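# Retract a sealant gun's plunger rod fully

## Task

Slide the sealant gun's rod fully to its rearmost position; it only moves backward while the little thumb plate mounted on it, just behind the handle, is held pushed toward the front of the gun. The gun must never go into, or travel above, the marked areas around the arm bases, or the task fails. At the end the gun must sit on the table and not lean on or lie on anything else, and the retracted state must hold without the robot supporting it. Release the gun and move the grippers away, then declare completion; without that declaration the task fails.

## Robot and tools

Robot and frame. Two arms, left_arm and right_arm, each with a parallel two-finger gripper. All reported positions share one scene frame: origin on the tabletop midway between the arms, +z up, +x outward over the table, left_arm on the +y side. The arm names do not match left or right in camera pictures. A gripper's fingers extend along its own +z axis and close along its own y axis. The reported end_effector_position is the point between the pads, about 1 cm short of the tips, and can be slightly wrong, more so at long reach.

execute_actions(actions). actions is a list of up to 15 actions. Each action is a table of up to 15 rows; each row lasts one control step (1/30 s), and if there are fewer than 15 rows the final row repeats until 15 steps have passed. Every row is a single list for both arms: 14 numbers in [-1, 1], namely dx, dy, dz, rx, ry, rz, opening for left_arm, followed by the same seven for right_arm. The first six per arm are an offset, not a pose: they describe a target relative to where that gripper was measured at the start of the action (for the first action in a call, the pose from the latest result in this scene), expressed in the gripper's own axes. Each row is relative to that same starting pose, not to the preceding row. A value of 1.0 equals 0.6 m of travel or 180 degrees of turn; rx, ry, rz form one rotation vector. Opening is absolute: +1 fully open (0.094 m), -1 closed. A row may carry 12 extra numbers from 0 to 1: stiffness multipliers for each joint, left_arm's six then right_arm's six, in Joint positions order; they persist until replaced. An empty actions list just returns the current state and images.

move(target, speed, blocking). target is one 14-number row in the same layout, offsets taken from the pose in the most recent result that shows one. Each gripper travels a straight line toward its target; both arms finish together, taking 0.5 to 10 s (cut off at 10 s). speed is in m/s, 0.002 to 0.5, default 0.25; turning is capped at twice that in rad/s. Openings are sent when the move begins. Moves do not avoid obstacles or the other arm, grippers may lag, drift, or overshoot speed near full stretch, and contacts are harder at higher speed or with a target far beyond the contact. With blocking=false you get a result after 0.5 s while motion continues; use wait(0) to check, and wait or stop before sending new rows or moves. The result adds a move: line giving the outcome (done, off_target, moving, held, fault), limits applied (paced = the sent pose was clipped; held = a safety check blocked steps, after which the arm may jump faster), and each gripper's remaining distance.

wait(seconds): 0 to 10; arms keep their last command, running moves continue. stop: brakes a running move, needing some room; fingers keep moving. zoom_image(camera, region): camera is one of cam_head_left, cam_head_right, cam_high, cam_low, cam_left_wrist, cam_right_wrist (all 504x504); region [x0, y0, x1, y1] in pixels from the top-left, at most 504 by 504. finished_scene(scene): ends the current scene (give its number) irreversibly and reports success; use it only once the rod is retracted, the gun rests freely on the table, and grippers are open and away.

Controller behaviour. Each step the commanded pose is clipped to within 70 mm and 16 degrees of the measured pose, then reached by damped inverse kinematics, favouring position over orientation. Far targets need several actions; after an action the arm only continues to its last clipped pose. Joint friction can leave the gripper up to about 31 mm off, and smaller commands may not move it at all. Elbows stop just before straight. Joint ranges (rad): waist -2.618 to 3.054, shoulder 0.000 to 3.142, elbow 0.000 to 3.142, wrist pitch -1.571 to 1.571, wrist yaw -1.571 to 1.571, wrist roll -2.094 to 2.094. For an arm meant to stay still, in a reply's first call send the offset back to its desired pose, then zeros; always send the opening it should keep. The robot keeps holding the last command while you compose replies.

Reading results. The state line lists each gripper's position (m) and end_effector_quat_wxyz. Hand target lines show what each arm is driving toward. grip_measured is finger opening on the command scale (the last Joint positions value is metres), accurate to about 1 mm. To hold something, command roughly 0.03 below grip_measured; less gives a lighter grip. Pads press about 50 to 62 N, less on parts thinner than about 2 mm. "pose unreachable" means the clearance check altered that arm's command. Step readings list positions; HELD with an arm label means that arm's row was partly blocked. Joint torques are total drive output with per-unit offsets and noise; friction can mask or mimic load. MOTOR HOT warns at 75 °C; at 90 °C the arm halts for 10 seconds (that threshold then relaxes for 5 minutes); at 100 °C the arm goes limp and drops. FAULT lines report any stop.

Cautions. Keep the gun out of and away from above the base zones, keep everything on the table, avoid dropping, slamming or shoving objects, and never let the arms collide or press on each other. Loose objects may occasionally get a brief external nudge.

Each tool is called after ">>>" as a command line: name --argument value for each argument, lists and objects as JSON in quotes; but a table of rows of numbers goes row by row, as --pt "numbers of a row", without its own name.

## Session

>>> execute_actions --actions '[]'

Scene clock: 0.00 s.
left_arm: end_effector_position=(+0.6511, +0.3538, +0.3130) grip_measured=+1.000 end_effector_quat_wxyz=(+0.451, -0.475, +0.602, -0.456) | right_arm: end_effector_position=(+0.3780, -0.2912, +0.1120) grip_measured=+1.000 end_effector_quat_wxyz=(-0.006, +0.311, +0.950, +0.007)
Joint positions: left_arm=[-0.134  1.998  1.77   0.047  0.178 -1.426  0.094] | right_arm=[ 0.204  1.954  1.712 -1.335 -0.018  0.647  0.094]
Joint velocities: left_arm=[-0.012 -0.007 -0.012 -0.037  0.007  0.022  0.   ] | right_arm=[-0.012 -0.007  0.002  0.007  0.022  0.022  0.   ]
Joint torques (N m, as the arm reports them, + toward a larger angle): no reading
Hand target (left_arm): +0.651, +0.354, +0.313; +0.451, -0.475, +0.602, -0.456
Hand target (right_arm): +0.378, -0.291, +0.112; -0.006, +0.311, +0.950, +0.007
Joint stiffness scale: left_arm=[1. 1. 1. 1. 1. 1.] | right_arm=[1. 1. 1. 1. 1. 1.]

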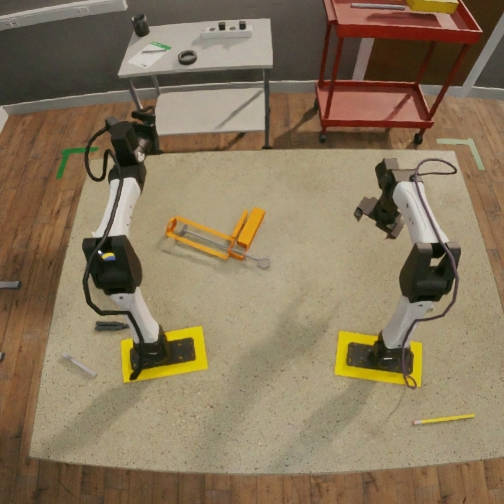

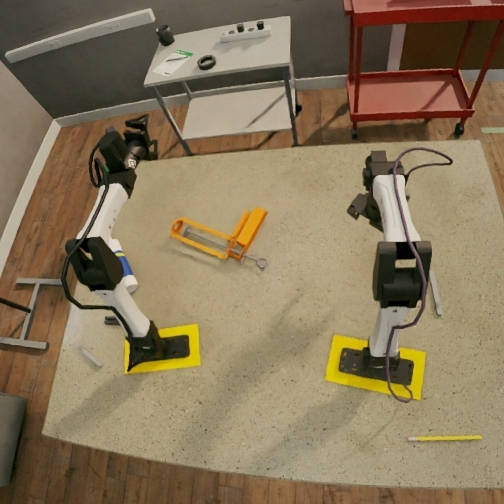

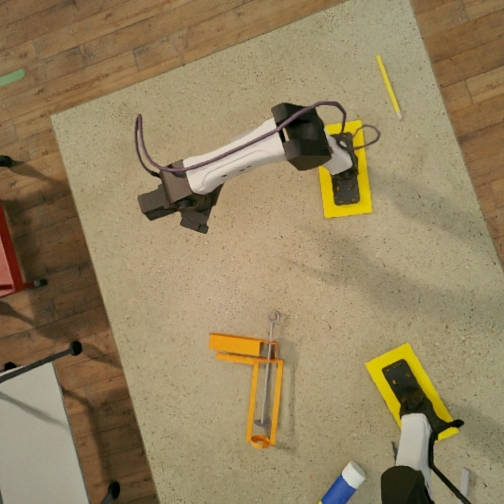

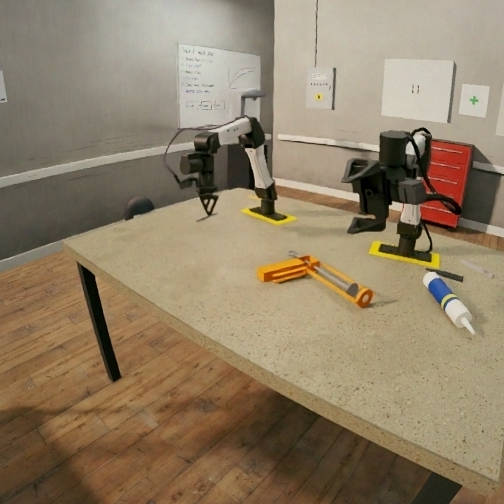

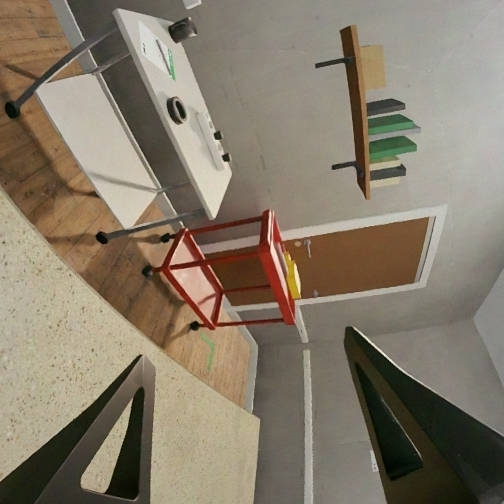

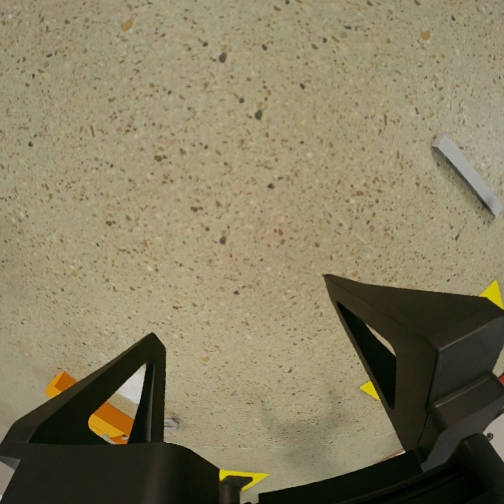

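>>> zoom_image --camera "cam_high" --region '[190, 295, 310, 455]'

>>> zoom_image --camera "cam_head_left" --region '[150, 190, 290, 290]'

>>> zoom_image --camera "cam_low" --region '[240, 235, 390, 325]'

Region (190, 295, 310, 455) of cam_high's 504x504 image, scaled by 3.150, with more detail than that image has; it fills the left 378 columns of this view, and the rest is white.

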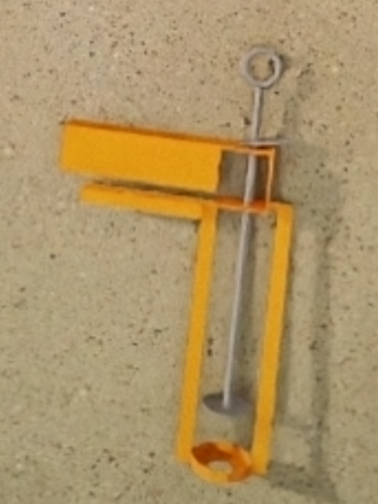

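Region (150, 190, 290, 290) of cam_head_left's 504x504 image, scaled by 3.600, with more detail than that image has; it fills the top 360 rows of this view, and the rest is white.

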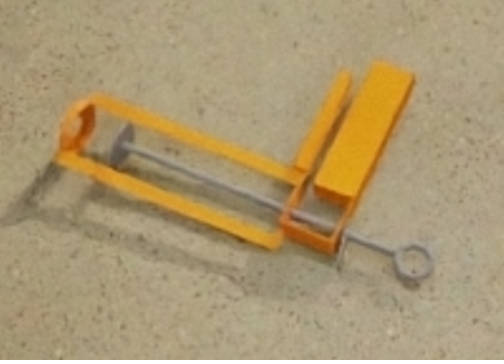

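Region (240, 235, 390, 325) of cam_low's 504x504 image, scaled by 3.360, with more detail than that image has; it fills the top 302 rows of this view, and the rest is white.

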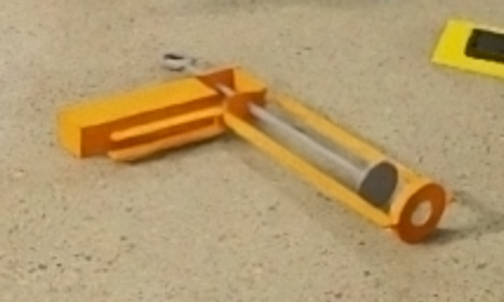

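>>> move --target '[0.5547,0.2772,-0.4387,-0.2755,0.4107,0.4512,1, 0,0,0,0,0,0,1]' --speed 0.4

Scene clock: 49.70 s.
left_arm: end_effector_position=(+0.3161, +0.0824, +0.1507) grip_measured=+1.000 end_effector_quat_wxyz=(-0.002, +0.196, +0.981, +0.006) | right_arm: end_effector_position=(+0.3780, -0.2912, +0.1120) grip_measured=+1.000 end_effector_quat_wxyz=(-0.006, +0.311, +0.950, +0.007)
Joint positions: left_arm=[-0.943  2.067  2.031 -1.544 -0.009 -0.356  0.094] | right_arm=[ 0.204  1.954  1.712 -1.335 -0.018  0.647  0.094]
Joint velocities: left_arm=[-0.007  0.012  0.007 -0.037 -0.007  0.081  0.   ] | right_arm=[-0.002 -0.007 -0.007  0.007  0.051  0.022  0.   ]
Joint torques (N m, as the arm reports them, + toward a larger angle): left_arm=[  0.05 -10.17   8.22   0.32  -0.15   0.17] | right_arm=[  0.   -12.95   7.38   0.46   0.07  -0.15]
Hand target (left_arm): +0.318, +0.082, +0.157; +0.007, +0.199, +0.980, +0.007
Hand target (right_arm): +0.378, -0.291, +0.112; -0.006, +0.311, +0.950, +0.007
Off the commanded pose (left_arm): 0.011 m, 1 deg.
Off the commanded pose (right_arm): 0.000 m, 0 deg.
Joint stiffness scale: left_arm=[1. 1. 1. 1. 1. 1.] | right_arm=[1. 1. 1. 1. 1. 1.]
joint sent to its limit (left arm) — the command would take joint 4 (wrist pitch) past its lower limit, so that joint was sent only as far as its limit.
move: off_target (left_arm)

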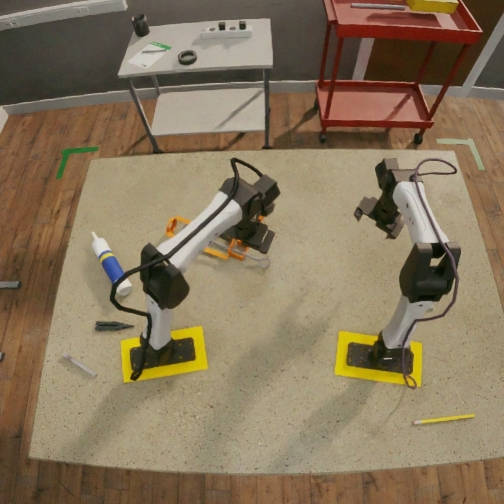

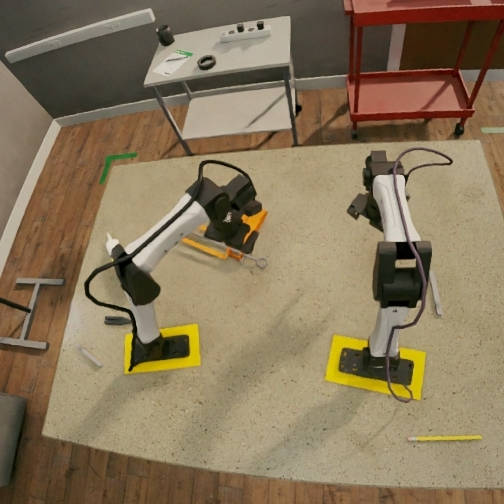

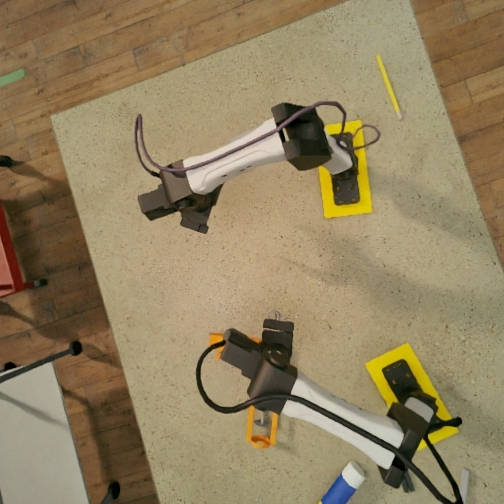

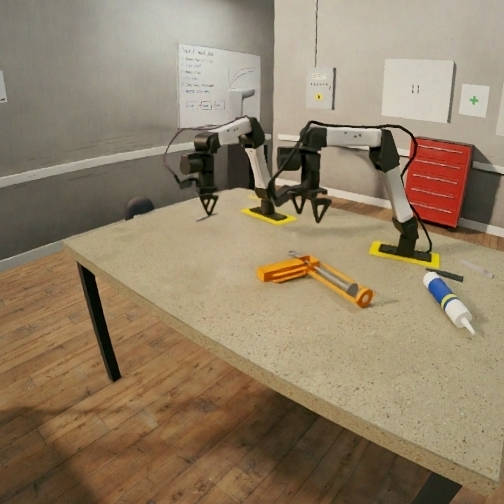

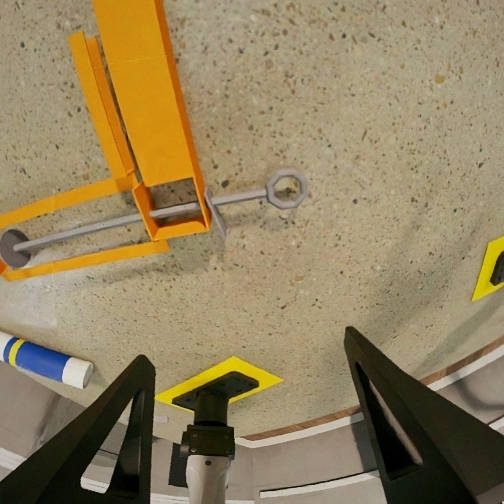

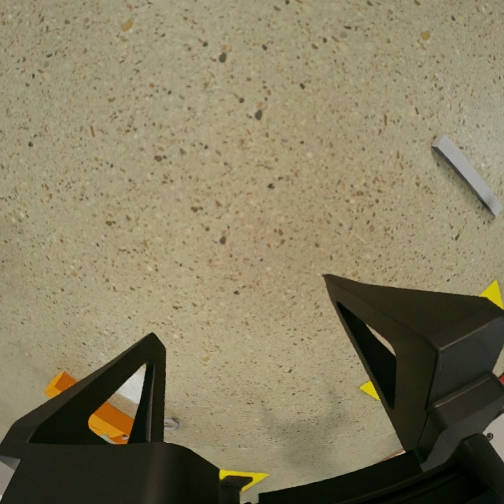

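>>> zoom_image --camera "cam_left_wrist" --region '[100, 140, 330, 280]'

>>> move --target '[0,0.05,0.11,0,0,0,1, 0,0,0,0,0,0,1]' --speed 0.2

Region (100, 140, 330, 280) of cam_left_wrist's 504x504 image, scaled by 2.191, with more detail than that image has; it fills the top 307 rows of this view, and the rest is white.

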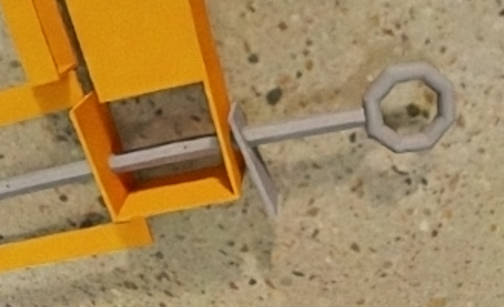

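Scene clock: 59.57 s.
left_arm: end_effector_position=(+0.3254, +0.1090, +0.0830) grip_measured=+1.000 end_effector_quat_wxyz=(-0.009, +0.197, +0.980, +0.010) | right_arm: end_effector_position=(+0.3780, -0.2912, +0.1120) grip_measured=+1.000 end_effector_quat_wxyz=(-0.006, +0.311, +0.950, +0.007)
Joint positions: left_arm=[-0.876  2.022  1.693 -1.268 -0.01  -0.287  0.094] | right_arm=[ 0.204  1.954  1.712 -1.335 -0.018  0.647  0.094]
Joint velocities: left_arm=[-0.007 -0.032  0.002  0.081  0.022 -0.037  0.   ] | right_arm=[-0.007 -0.007 -0.007 -0.022 -0.007 -0.007  0.   ]
Joint torques (N m, as the arm reports them, + toward a larger angle): left_arm=[  0.31 -11.5    4.98   0.44  -0.01   0.16] | right_arm=[  0.03 -12.97   7.39   0.46   0.07  -0.14]
Hand target (left_arm): +0.327, +0.111, +0.085; -0.003, +0.196, +0.981, +0.007
Hand target (right_arm): +0.378, -0.291, +0.112; -0.006, +0.311, +0.950, +0.007
Off the commanded pose (left_arm): 0.004 m, 1 deg.
Off the commanded pose (right_arm): 0.000 m, 0 deg.
Joint stiffness scale: left_arm=[1. 1. 1. 1. 1. 1.] | right_arm=[1. 1. 1. 1. 1. 1.]
move: done

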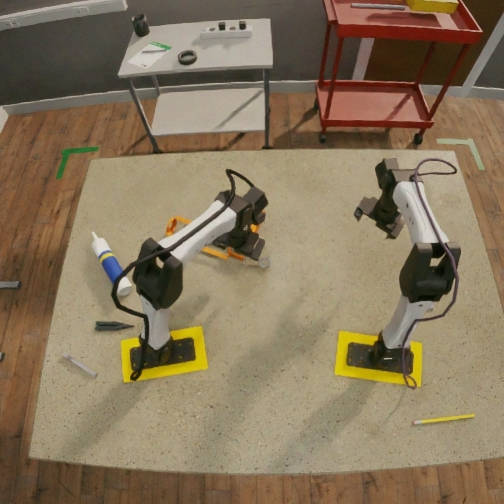

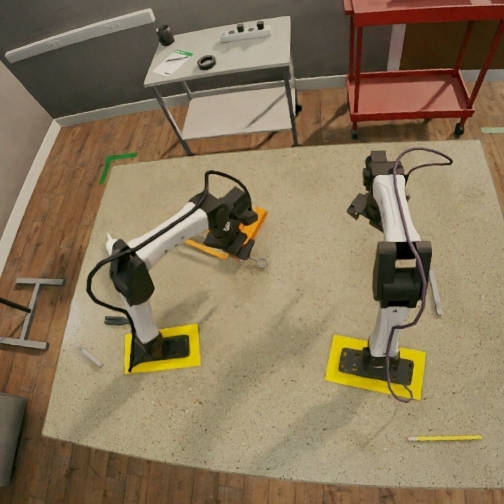

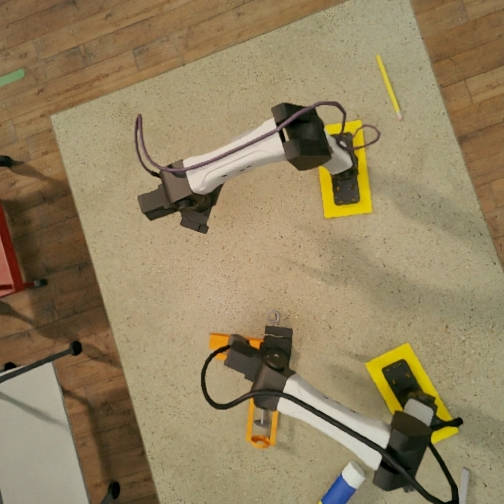

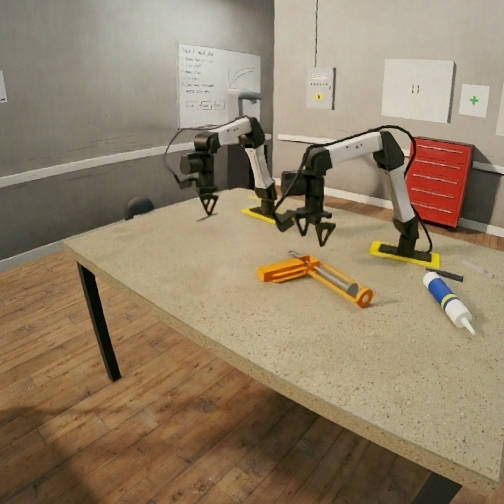

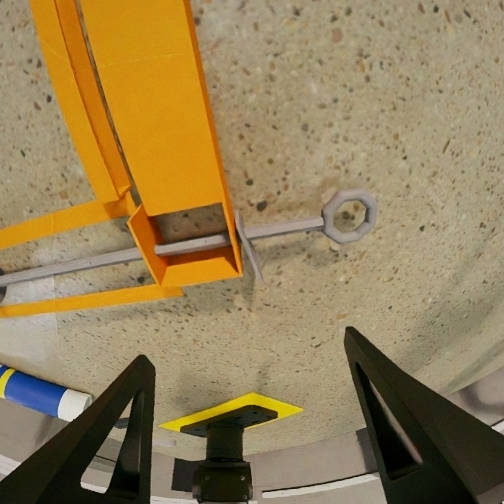

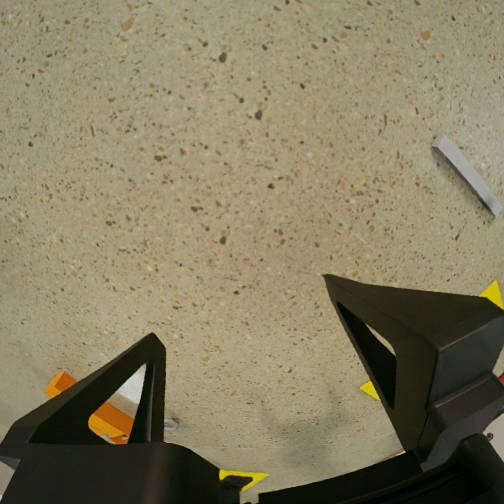

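>>> zoom_image --camera "cam_low" --region '[250, 180, 380, 300]'

>>> zoom_image --camera "cam_head_right" --region '[180, 190, 300, 290]'

Region (250, 180, 380, 300) of cam_low's 504x504 image, scaled by 3.877, with more detail than that image has; it fills the top 465 rows of this view, and the rest is white.

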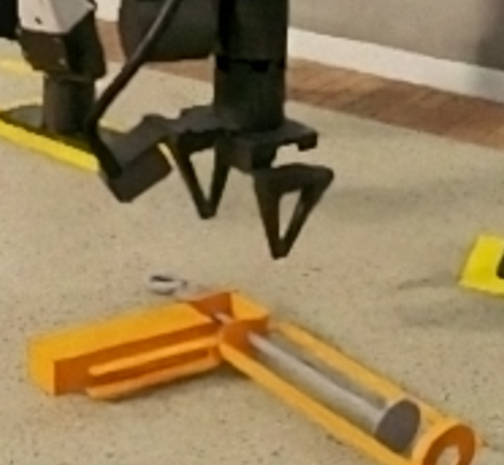

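Region (180, 190, 300, 290) of cam_head_right's 504x504 image, scaled by 4.200, with more detail than that image has.

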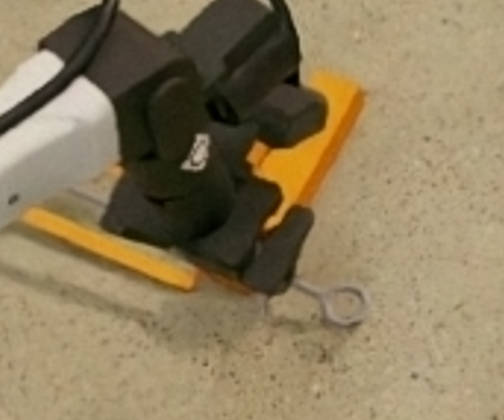

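>>> move --target '[-0.045,0,0.025,0,0,0,-0.36, 0,0,0,0,0,0,1]' --speed 0.1

Scene clock: 75.93 s.
left_arm: end_effector_position=(+0.3409, +0.1002, +0.0635) grip_measured=-0.358 end_effector_quat_wxyz=(-0.020, +0.199, +0.980, +0.016) | right_arm: end_effector_position=(+0.3780, -0.2912, +0.1120) grip_measured=+1.000 end_effector_quat_wxyz=(-0.006, +0.311, +0.950, +0.007)
Joint positions: left_arm=[-0.869  2.126  1.772 -1.266 -0.01  -0.275  0.03 ] | right_arm=[ 0.204  1.954  1.712 -1.335 -0.018  0.647  0.094]
Joint velocities: left_arm=[-0.012  0.017 -0.007 -0.022 -0.022  0.037  0.   ] | right_arm=[ 0.007  0.012  0.017  0.007 -0.022  0.037  0.   ]
Joint torques (N m, as the arm reports them, + toward a larger angle): left_arm=[  0.8  -10.34   8.16   0.34  -0.03   0.13] | right_arm=[  0.01 -12.95   7.38   0.47   0.07  -0.15]
Hand target (left_arm): +0.350, +0.099, +0.067; -0.009, +0.197, +0.980, +0.010
Hand target (right_arm): +0.378, -0.291, +0.112; -0.006, +0.311, +0.950, +0.007
Off the commanded pose (left_arm): 0.010 m, 1 deg.
Off the commanded pose (right_arm): 0.000 m, 0 deg.
Joint stiffness scale: left_arm=[1. 1. 1. 1. 1. 1.] | right_arm=[1. 1. 1. 1. 1. 1.]
move: done

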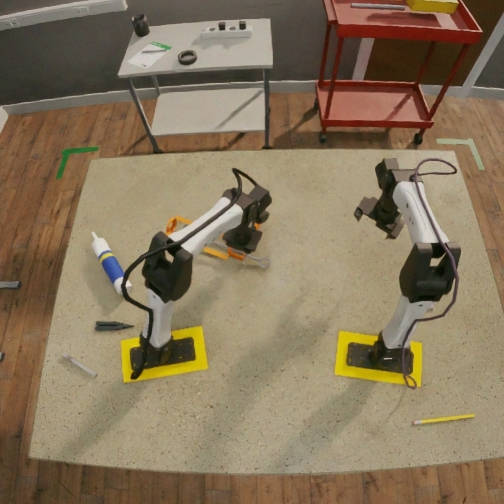

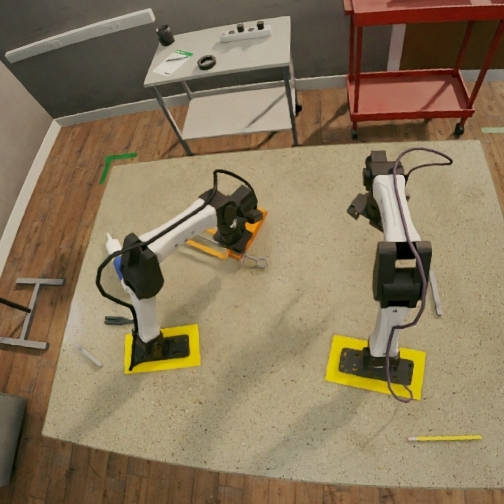

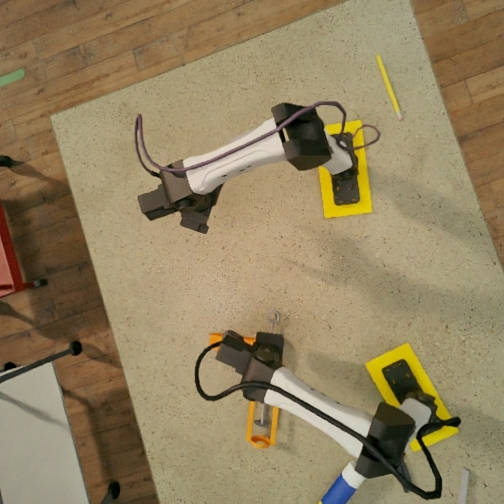

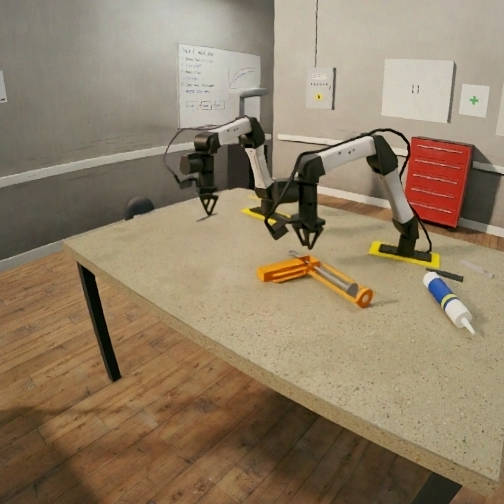

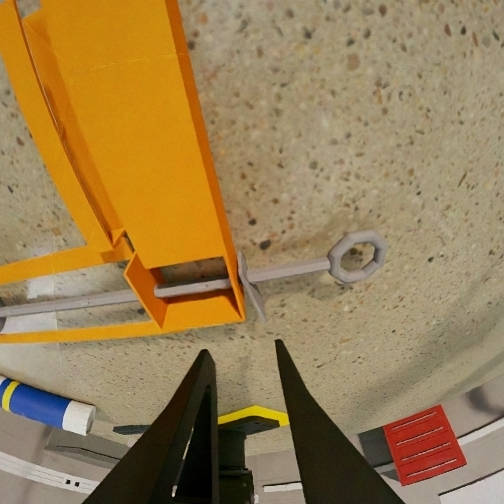

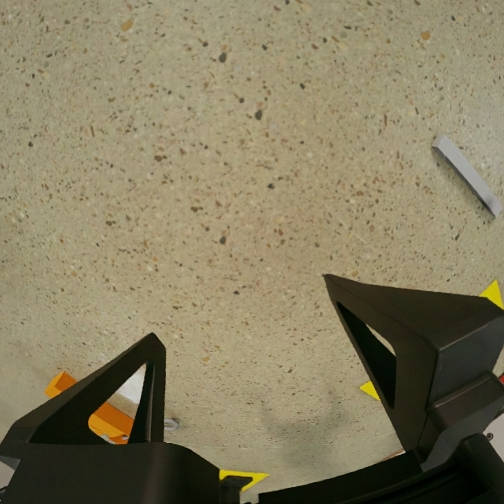

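>>> move --target '[-0.042,0,-0.005,0,0,0,-0.36, 0,0,0,0,0,0,1]' --speed 0.1

Scene clock: 80.43 s.
left_arm: end_effector_position=(+0.3592, +0.0855, +0.0618) grip_measured=-0.358 end_effector_quat_wxyz=(-0.018, +0.204, +0.979, +0.015) | right_arm: end_effector_position=(+0.3780, -0.2912, +0.1120) grip_measured=+1.000 end_effector_quat_wxyz=(-0.006, +0.311, +0.950, +0.007)
Joint positions: left_arm=[-0.869  2.224  1.922 -1.314 -0.01  -0.265  0.03 ] | right_arm=[ 0.204  1.954  1.712 -1.335 -0.018  0.647  0.094]
Joint velocities: left_arm=[ 0.022 -0.007  0.012 -0.139  0.007  0.037 -0.001] | right_arm=[-0.007  0.002 -0.002 -0.081 -0.051 -0.022  0.   ]
Joint torques (N m, as the arm reports them, + toward a larger angle): left_arm=[  1.   -10.9    8.28   0.22  -0.03   0.2 ] | right_arm=[  0.01 -12.95   7.37   0.47   0.07  -0.16]
Hand target (left_arm): +0.364, +0.090, +0.065; -0.019, +0.199, +0.980, +0.016
Hand target (right_arm): +0.378, -0.291, +0.112; -0.006, +0.311, +0.950, +0.007
Off the commanded pose (left_arm): 0.008 m, 1 deg.
Off the commanded pose (right_arm): 0.000 m, 0 deg.
Joint stiffness scale: left_arm=[1. 1. 1. 1. 1. 1.] | right_arm=[1. 1. 1. 1. 1. 1.]
move: done

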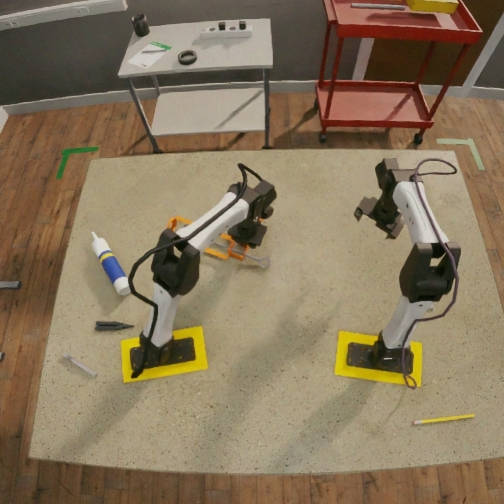

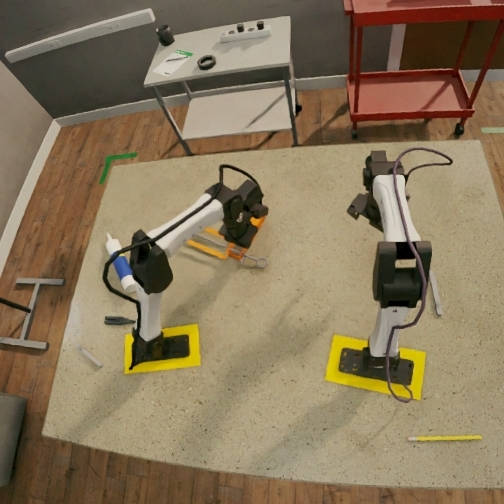

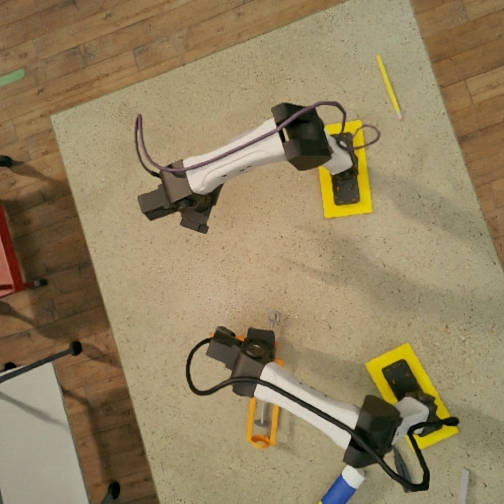

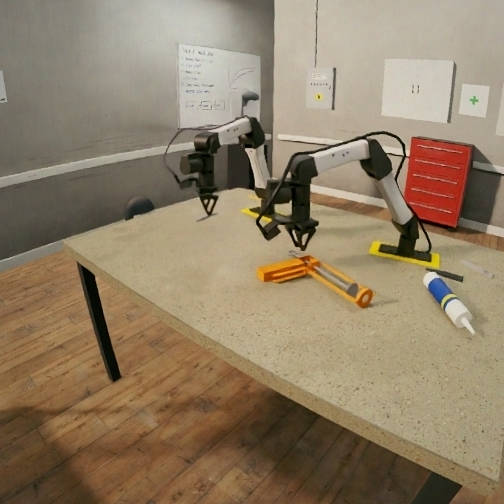

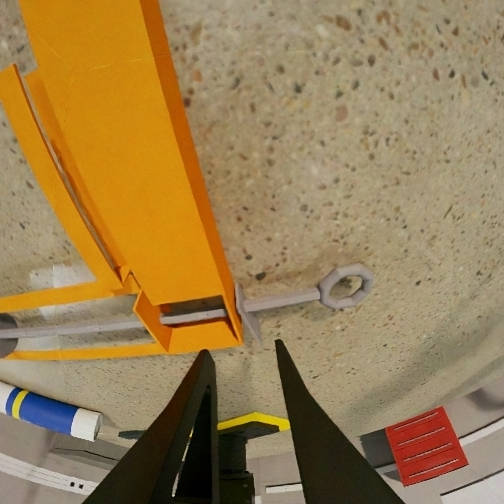

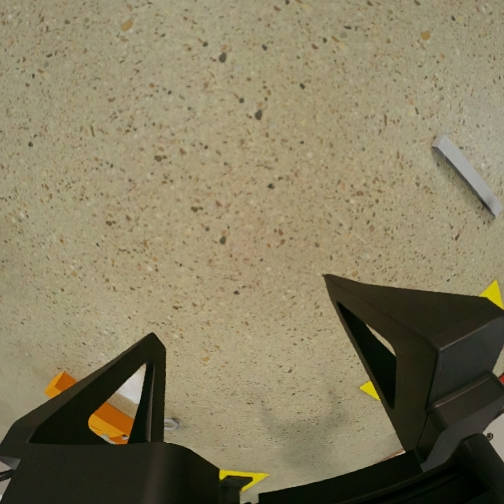

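>>> zoom_image --camera "cam_low" --region '[250, 200, 350, 290]'

>>> zoom_image --camera "cam_head_right" --region '[190, 200, 290, 280]'

>>> zoom_image --camera "cam_head_left" --region '[190, 200, 290, 280]'

Region (250, 200, 350, 290) of cam_low's 504x504 image, scaled by 5.040, with more detail than that image has; it fills the top 454 rows of this view, and the rest is white.

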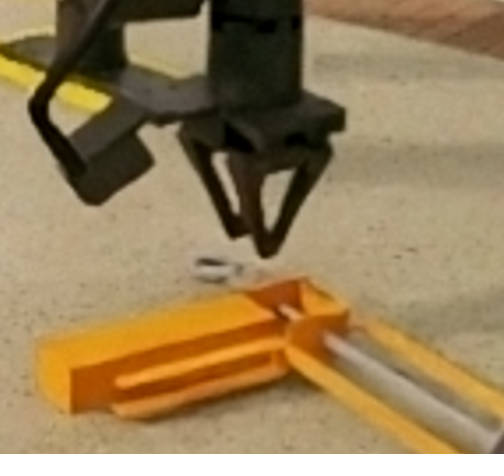

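Region (190, 200, 290, 280) of cam_head_right's 504x504 image, scaled by 5.040, with more detail than that image has; it fills the top 403 rows of this view, and the rest is white.

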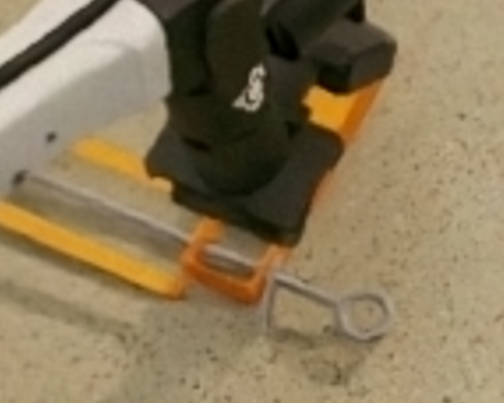

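Region (190, 200, 290, 280) of cam_head_left's 504x504 image, scaled by 5.040, with more detail than that image has; it fills the top 403 rows of this view, and the rest is white.

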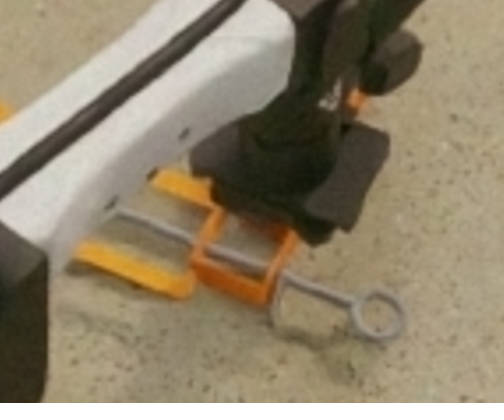

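>>> move --target '[0.04,0.012,0.025,0,0,0,-0.36, 0,0,0,0,0,0,1]' --speed 0.1

>>> zoom_image --camera "cam_low" --region '[250, 200, 350, 290]'

>>> zoom_image --camera "cam_head_right" --region '[190, 200, 290, 280]'

Scene clock: 98.13 s.
left_arm: end_effector_position=(+0.3393, +0.1014, +0.0452) grip_measured=-0.358 end_effector_quat_wxyz=(-0.026, +0.204, +0.978, +0.019) | right_arm: end_effector_position=(+0.3780, -0.2912, +0.1120) grip_measured=+1.000 end_effector_quat_wxyz=(-0.006, +0.311, +0.950, +0.007)
Joint positions: left_arm=[-0.869  2.142  1.723 -1.214 -0.01  -0.264  0.03 ] | right_arm=[ 0.204  1.954  1.712 -1.335 -0.018  0.647  0.094]
Joint velocities: left_arm=[-0.012  0.007  0.012 -0.022 -0.095 -0.095 -0.002] | right_arm=[-0.002 -0.002  0.002  0.051 -0.022 -0.007  0.   ]
Joint torques (N m, as the arm reports them, + toward a larger angle): left_arm=[  0.16 -12.5    4.66   0.38  -0.03   0.13] | right_arm=[  0.   -12.95   7.37   0.47   0.07  -0.15]
Hand target (left_arm): +0.339, +0.102, +0.048; -0.018, +0.204, +0.979, +0.015
Hand target (right_arm): +0.378, -0.291, +0.112; -0.006, +0.311, +0.950, +0.007
Off the commanded pose (left_arm): 0.003 m, 1 deg.
Off the commanded pose (right_arm): 0.000 m, 0 deg.
Joint stiffness scale: left_arm=[1. 1. 1. 1. 1. 1.] | right_arm=[1. 1. 1. 1. 1. 1.]
move: done

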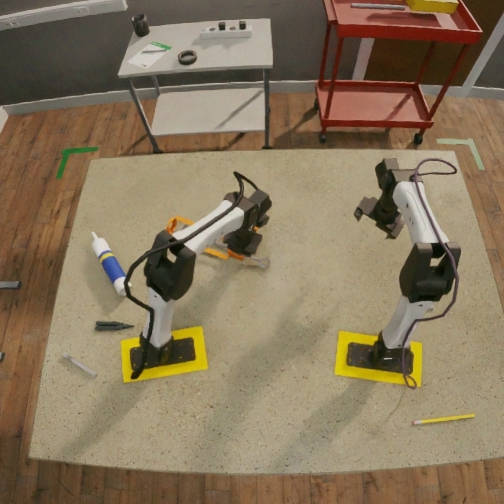

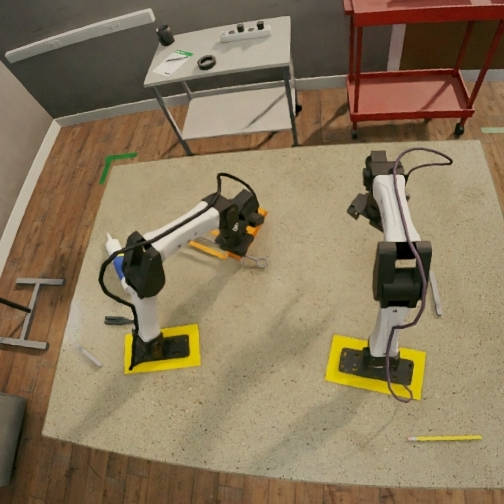

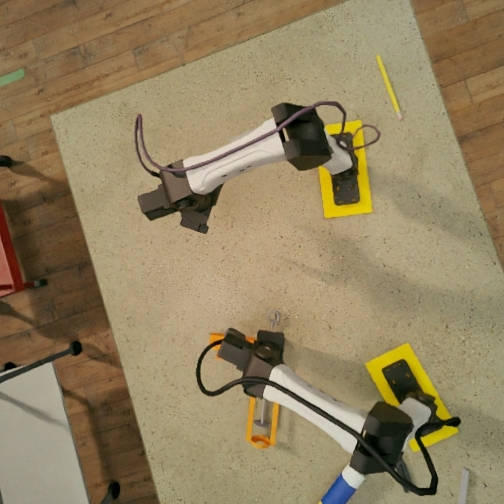

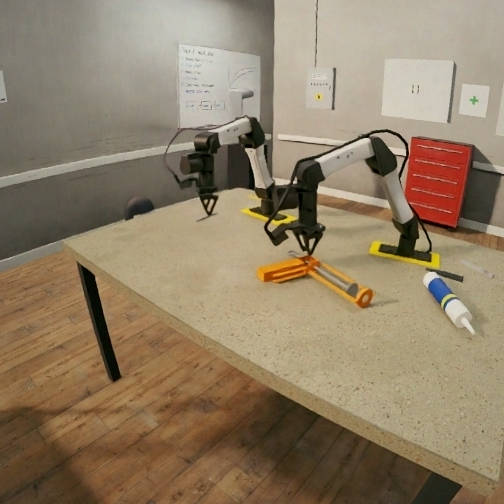

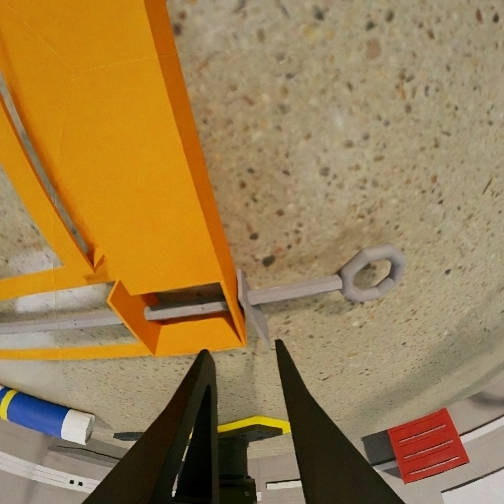

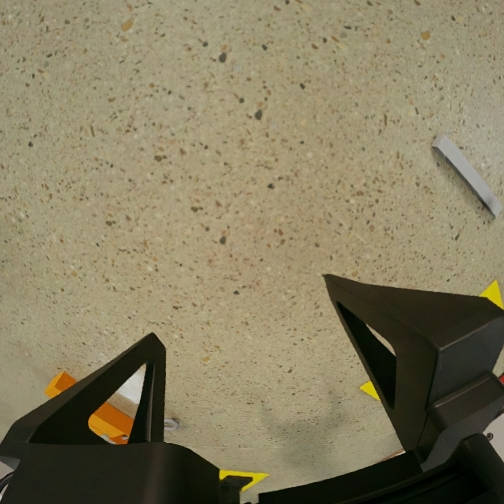

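Region (250, 200, 350, 290) of cam_low's 504x504 image, scaled by 5.040, with more detail than that image has; it fills the top 454 rows of this view, and the rest is white.

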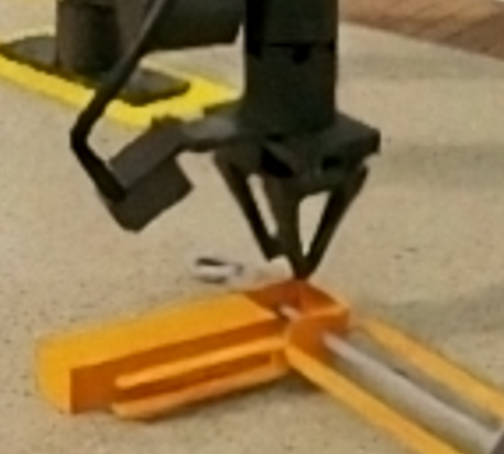

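Region (190, 200, 290, 280) of cam_head_right's 504x504 image, scaled by 5.040, with more detail than that image has; it fills the top 403 rows of this view, and the rest is white.

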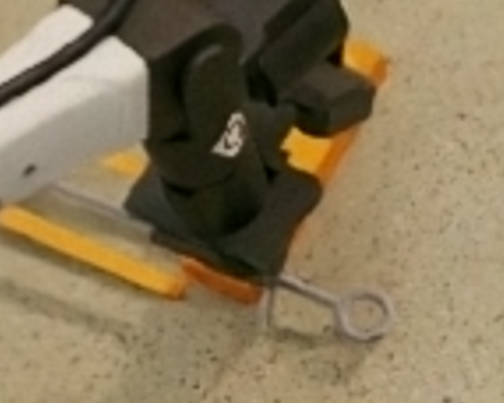

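>>> move --target '[0.0,0.0,0.028,0,0,0,-0.36, 0,0,0,0,0,0,1]' --speed 0.04

>>> zoom_image --camera "cam_low" --region '[250, 200, 350, 290]'

>>> zoom_image --camera "cam_left_wrist" --region '[80, 240, 420, 440]'

Scene clock: 107.77 s.
left_arm: end_effector_position=(+0.3405, +0.1005, +0.0366) grip_measured=-0.358 end_effector_quat_wxyz=(-0.020, +0.204, +0.979, +0.016) | right_arm: end_effector_position=(+0.3780, -0.2912, +0.1120) grip_measured=+1.000 end_effector_quat_wxyz=(-0.006, +0.311, +0.950, +0.007)
Joint positions: left_arm=[-0.869  2.142  1.689 -1.167 -0.01  -0.264  0.03 ] | right_arm=[ 0.204  1.954  1.712 -1.335 -0.018  0.647  0.094]
Joint velocities: left_arm=[ 0.007  0.002 -0.012 -0.007  0.037 -0.022  0.001] | right_arm=[ 0.012  0.002 -0.007  0.037 -0.051 -0.022  0.   ]
Joint torques (N m, as the arm reports them, + toward a larger angle): left_arm=[  0.03 -10.09   4.77   0.4   -0.03   0.12] | right_arm=[  0.02 -12.96   7.35   0.46   0.07  -0.15]
Hand target (left_arm): +0.338, +0.102, +0.029; -0.026, +0.204, +0.978, +0.019
Hand target (right_arm): +0.378, -0.291, +0.112; -0.006, +0.311, +0.950, +0.007
Off the commanded pose (left_arm): 0.009 m, 1 deg.
Off the commanded pose (right_arm): 0.000 m, 0 deg.
Joint stiffness scale: left_arm=[1. 1. 1. 1. 1. 1.] | right_arm=[1. 1. 1. 1. 1. 1.]
move: done

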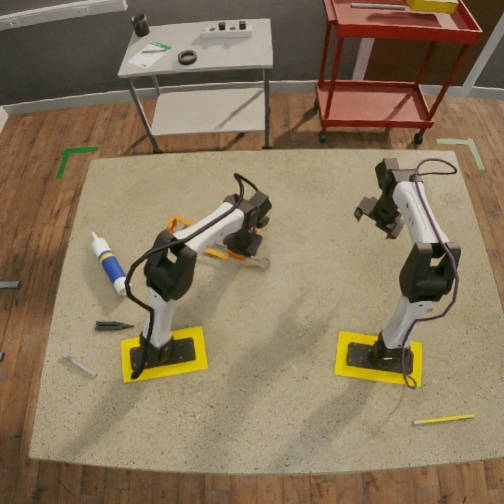

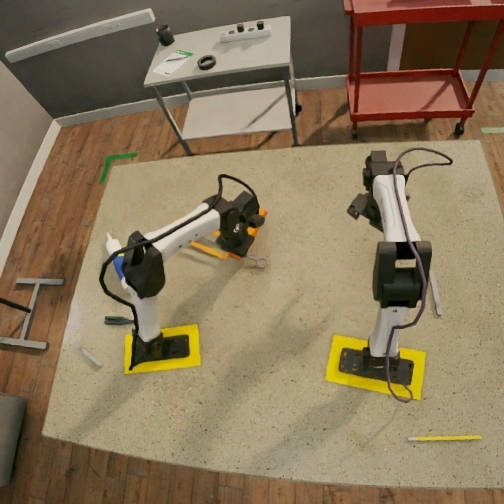

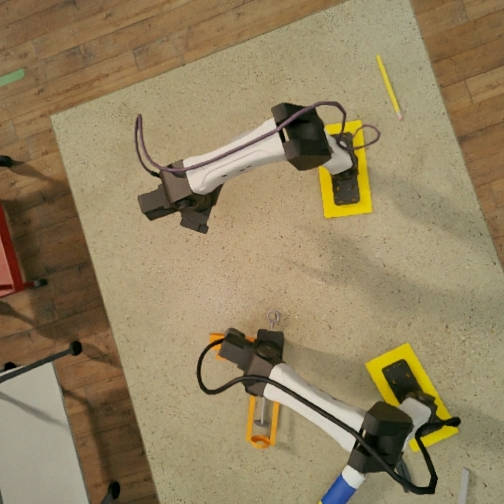

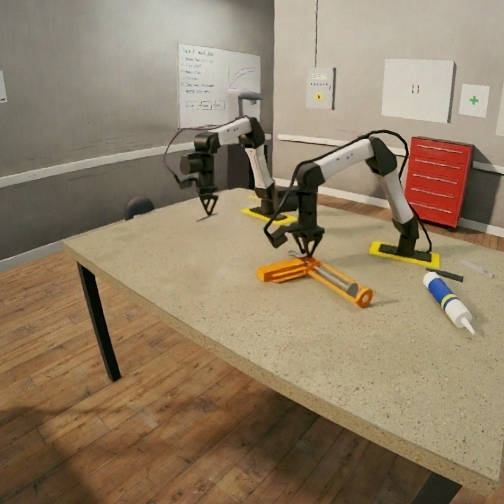

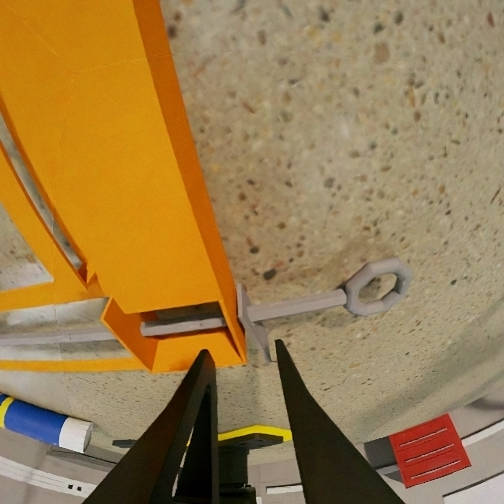

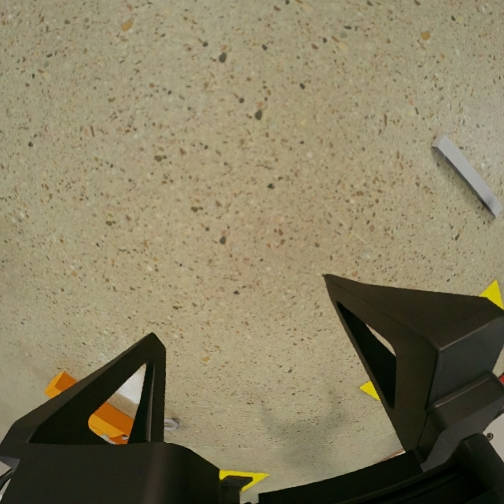

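Region (250, 200, 350, 290) of cam_low's 504x504 image, scaled by 5.040, with more detail than that image has; it fills the top 454 rows of this view, and the rest is white.

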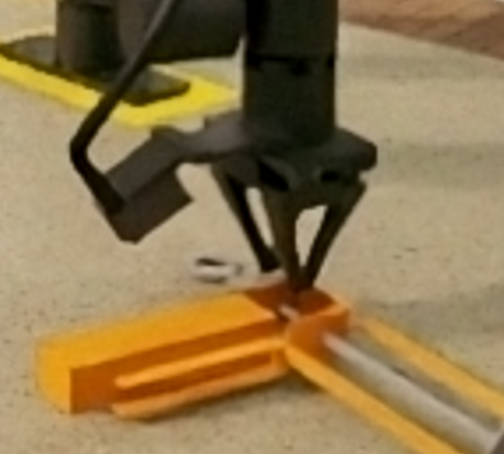

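Region (80, 240, 420, 440) of cam_left_wrist's 504x504 image, scaled by 1.482, with more detail than that image has; it fills the top 296 rows of this view, and the rest is white.

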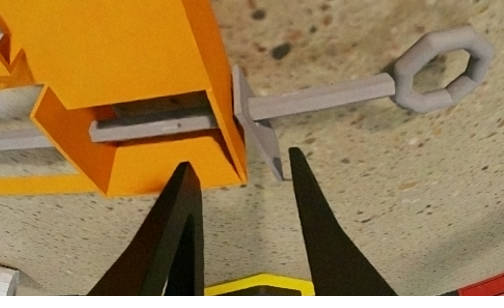

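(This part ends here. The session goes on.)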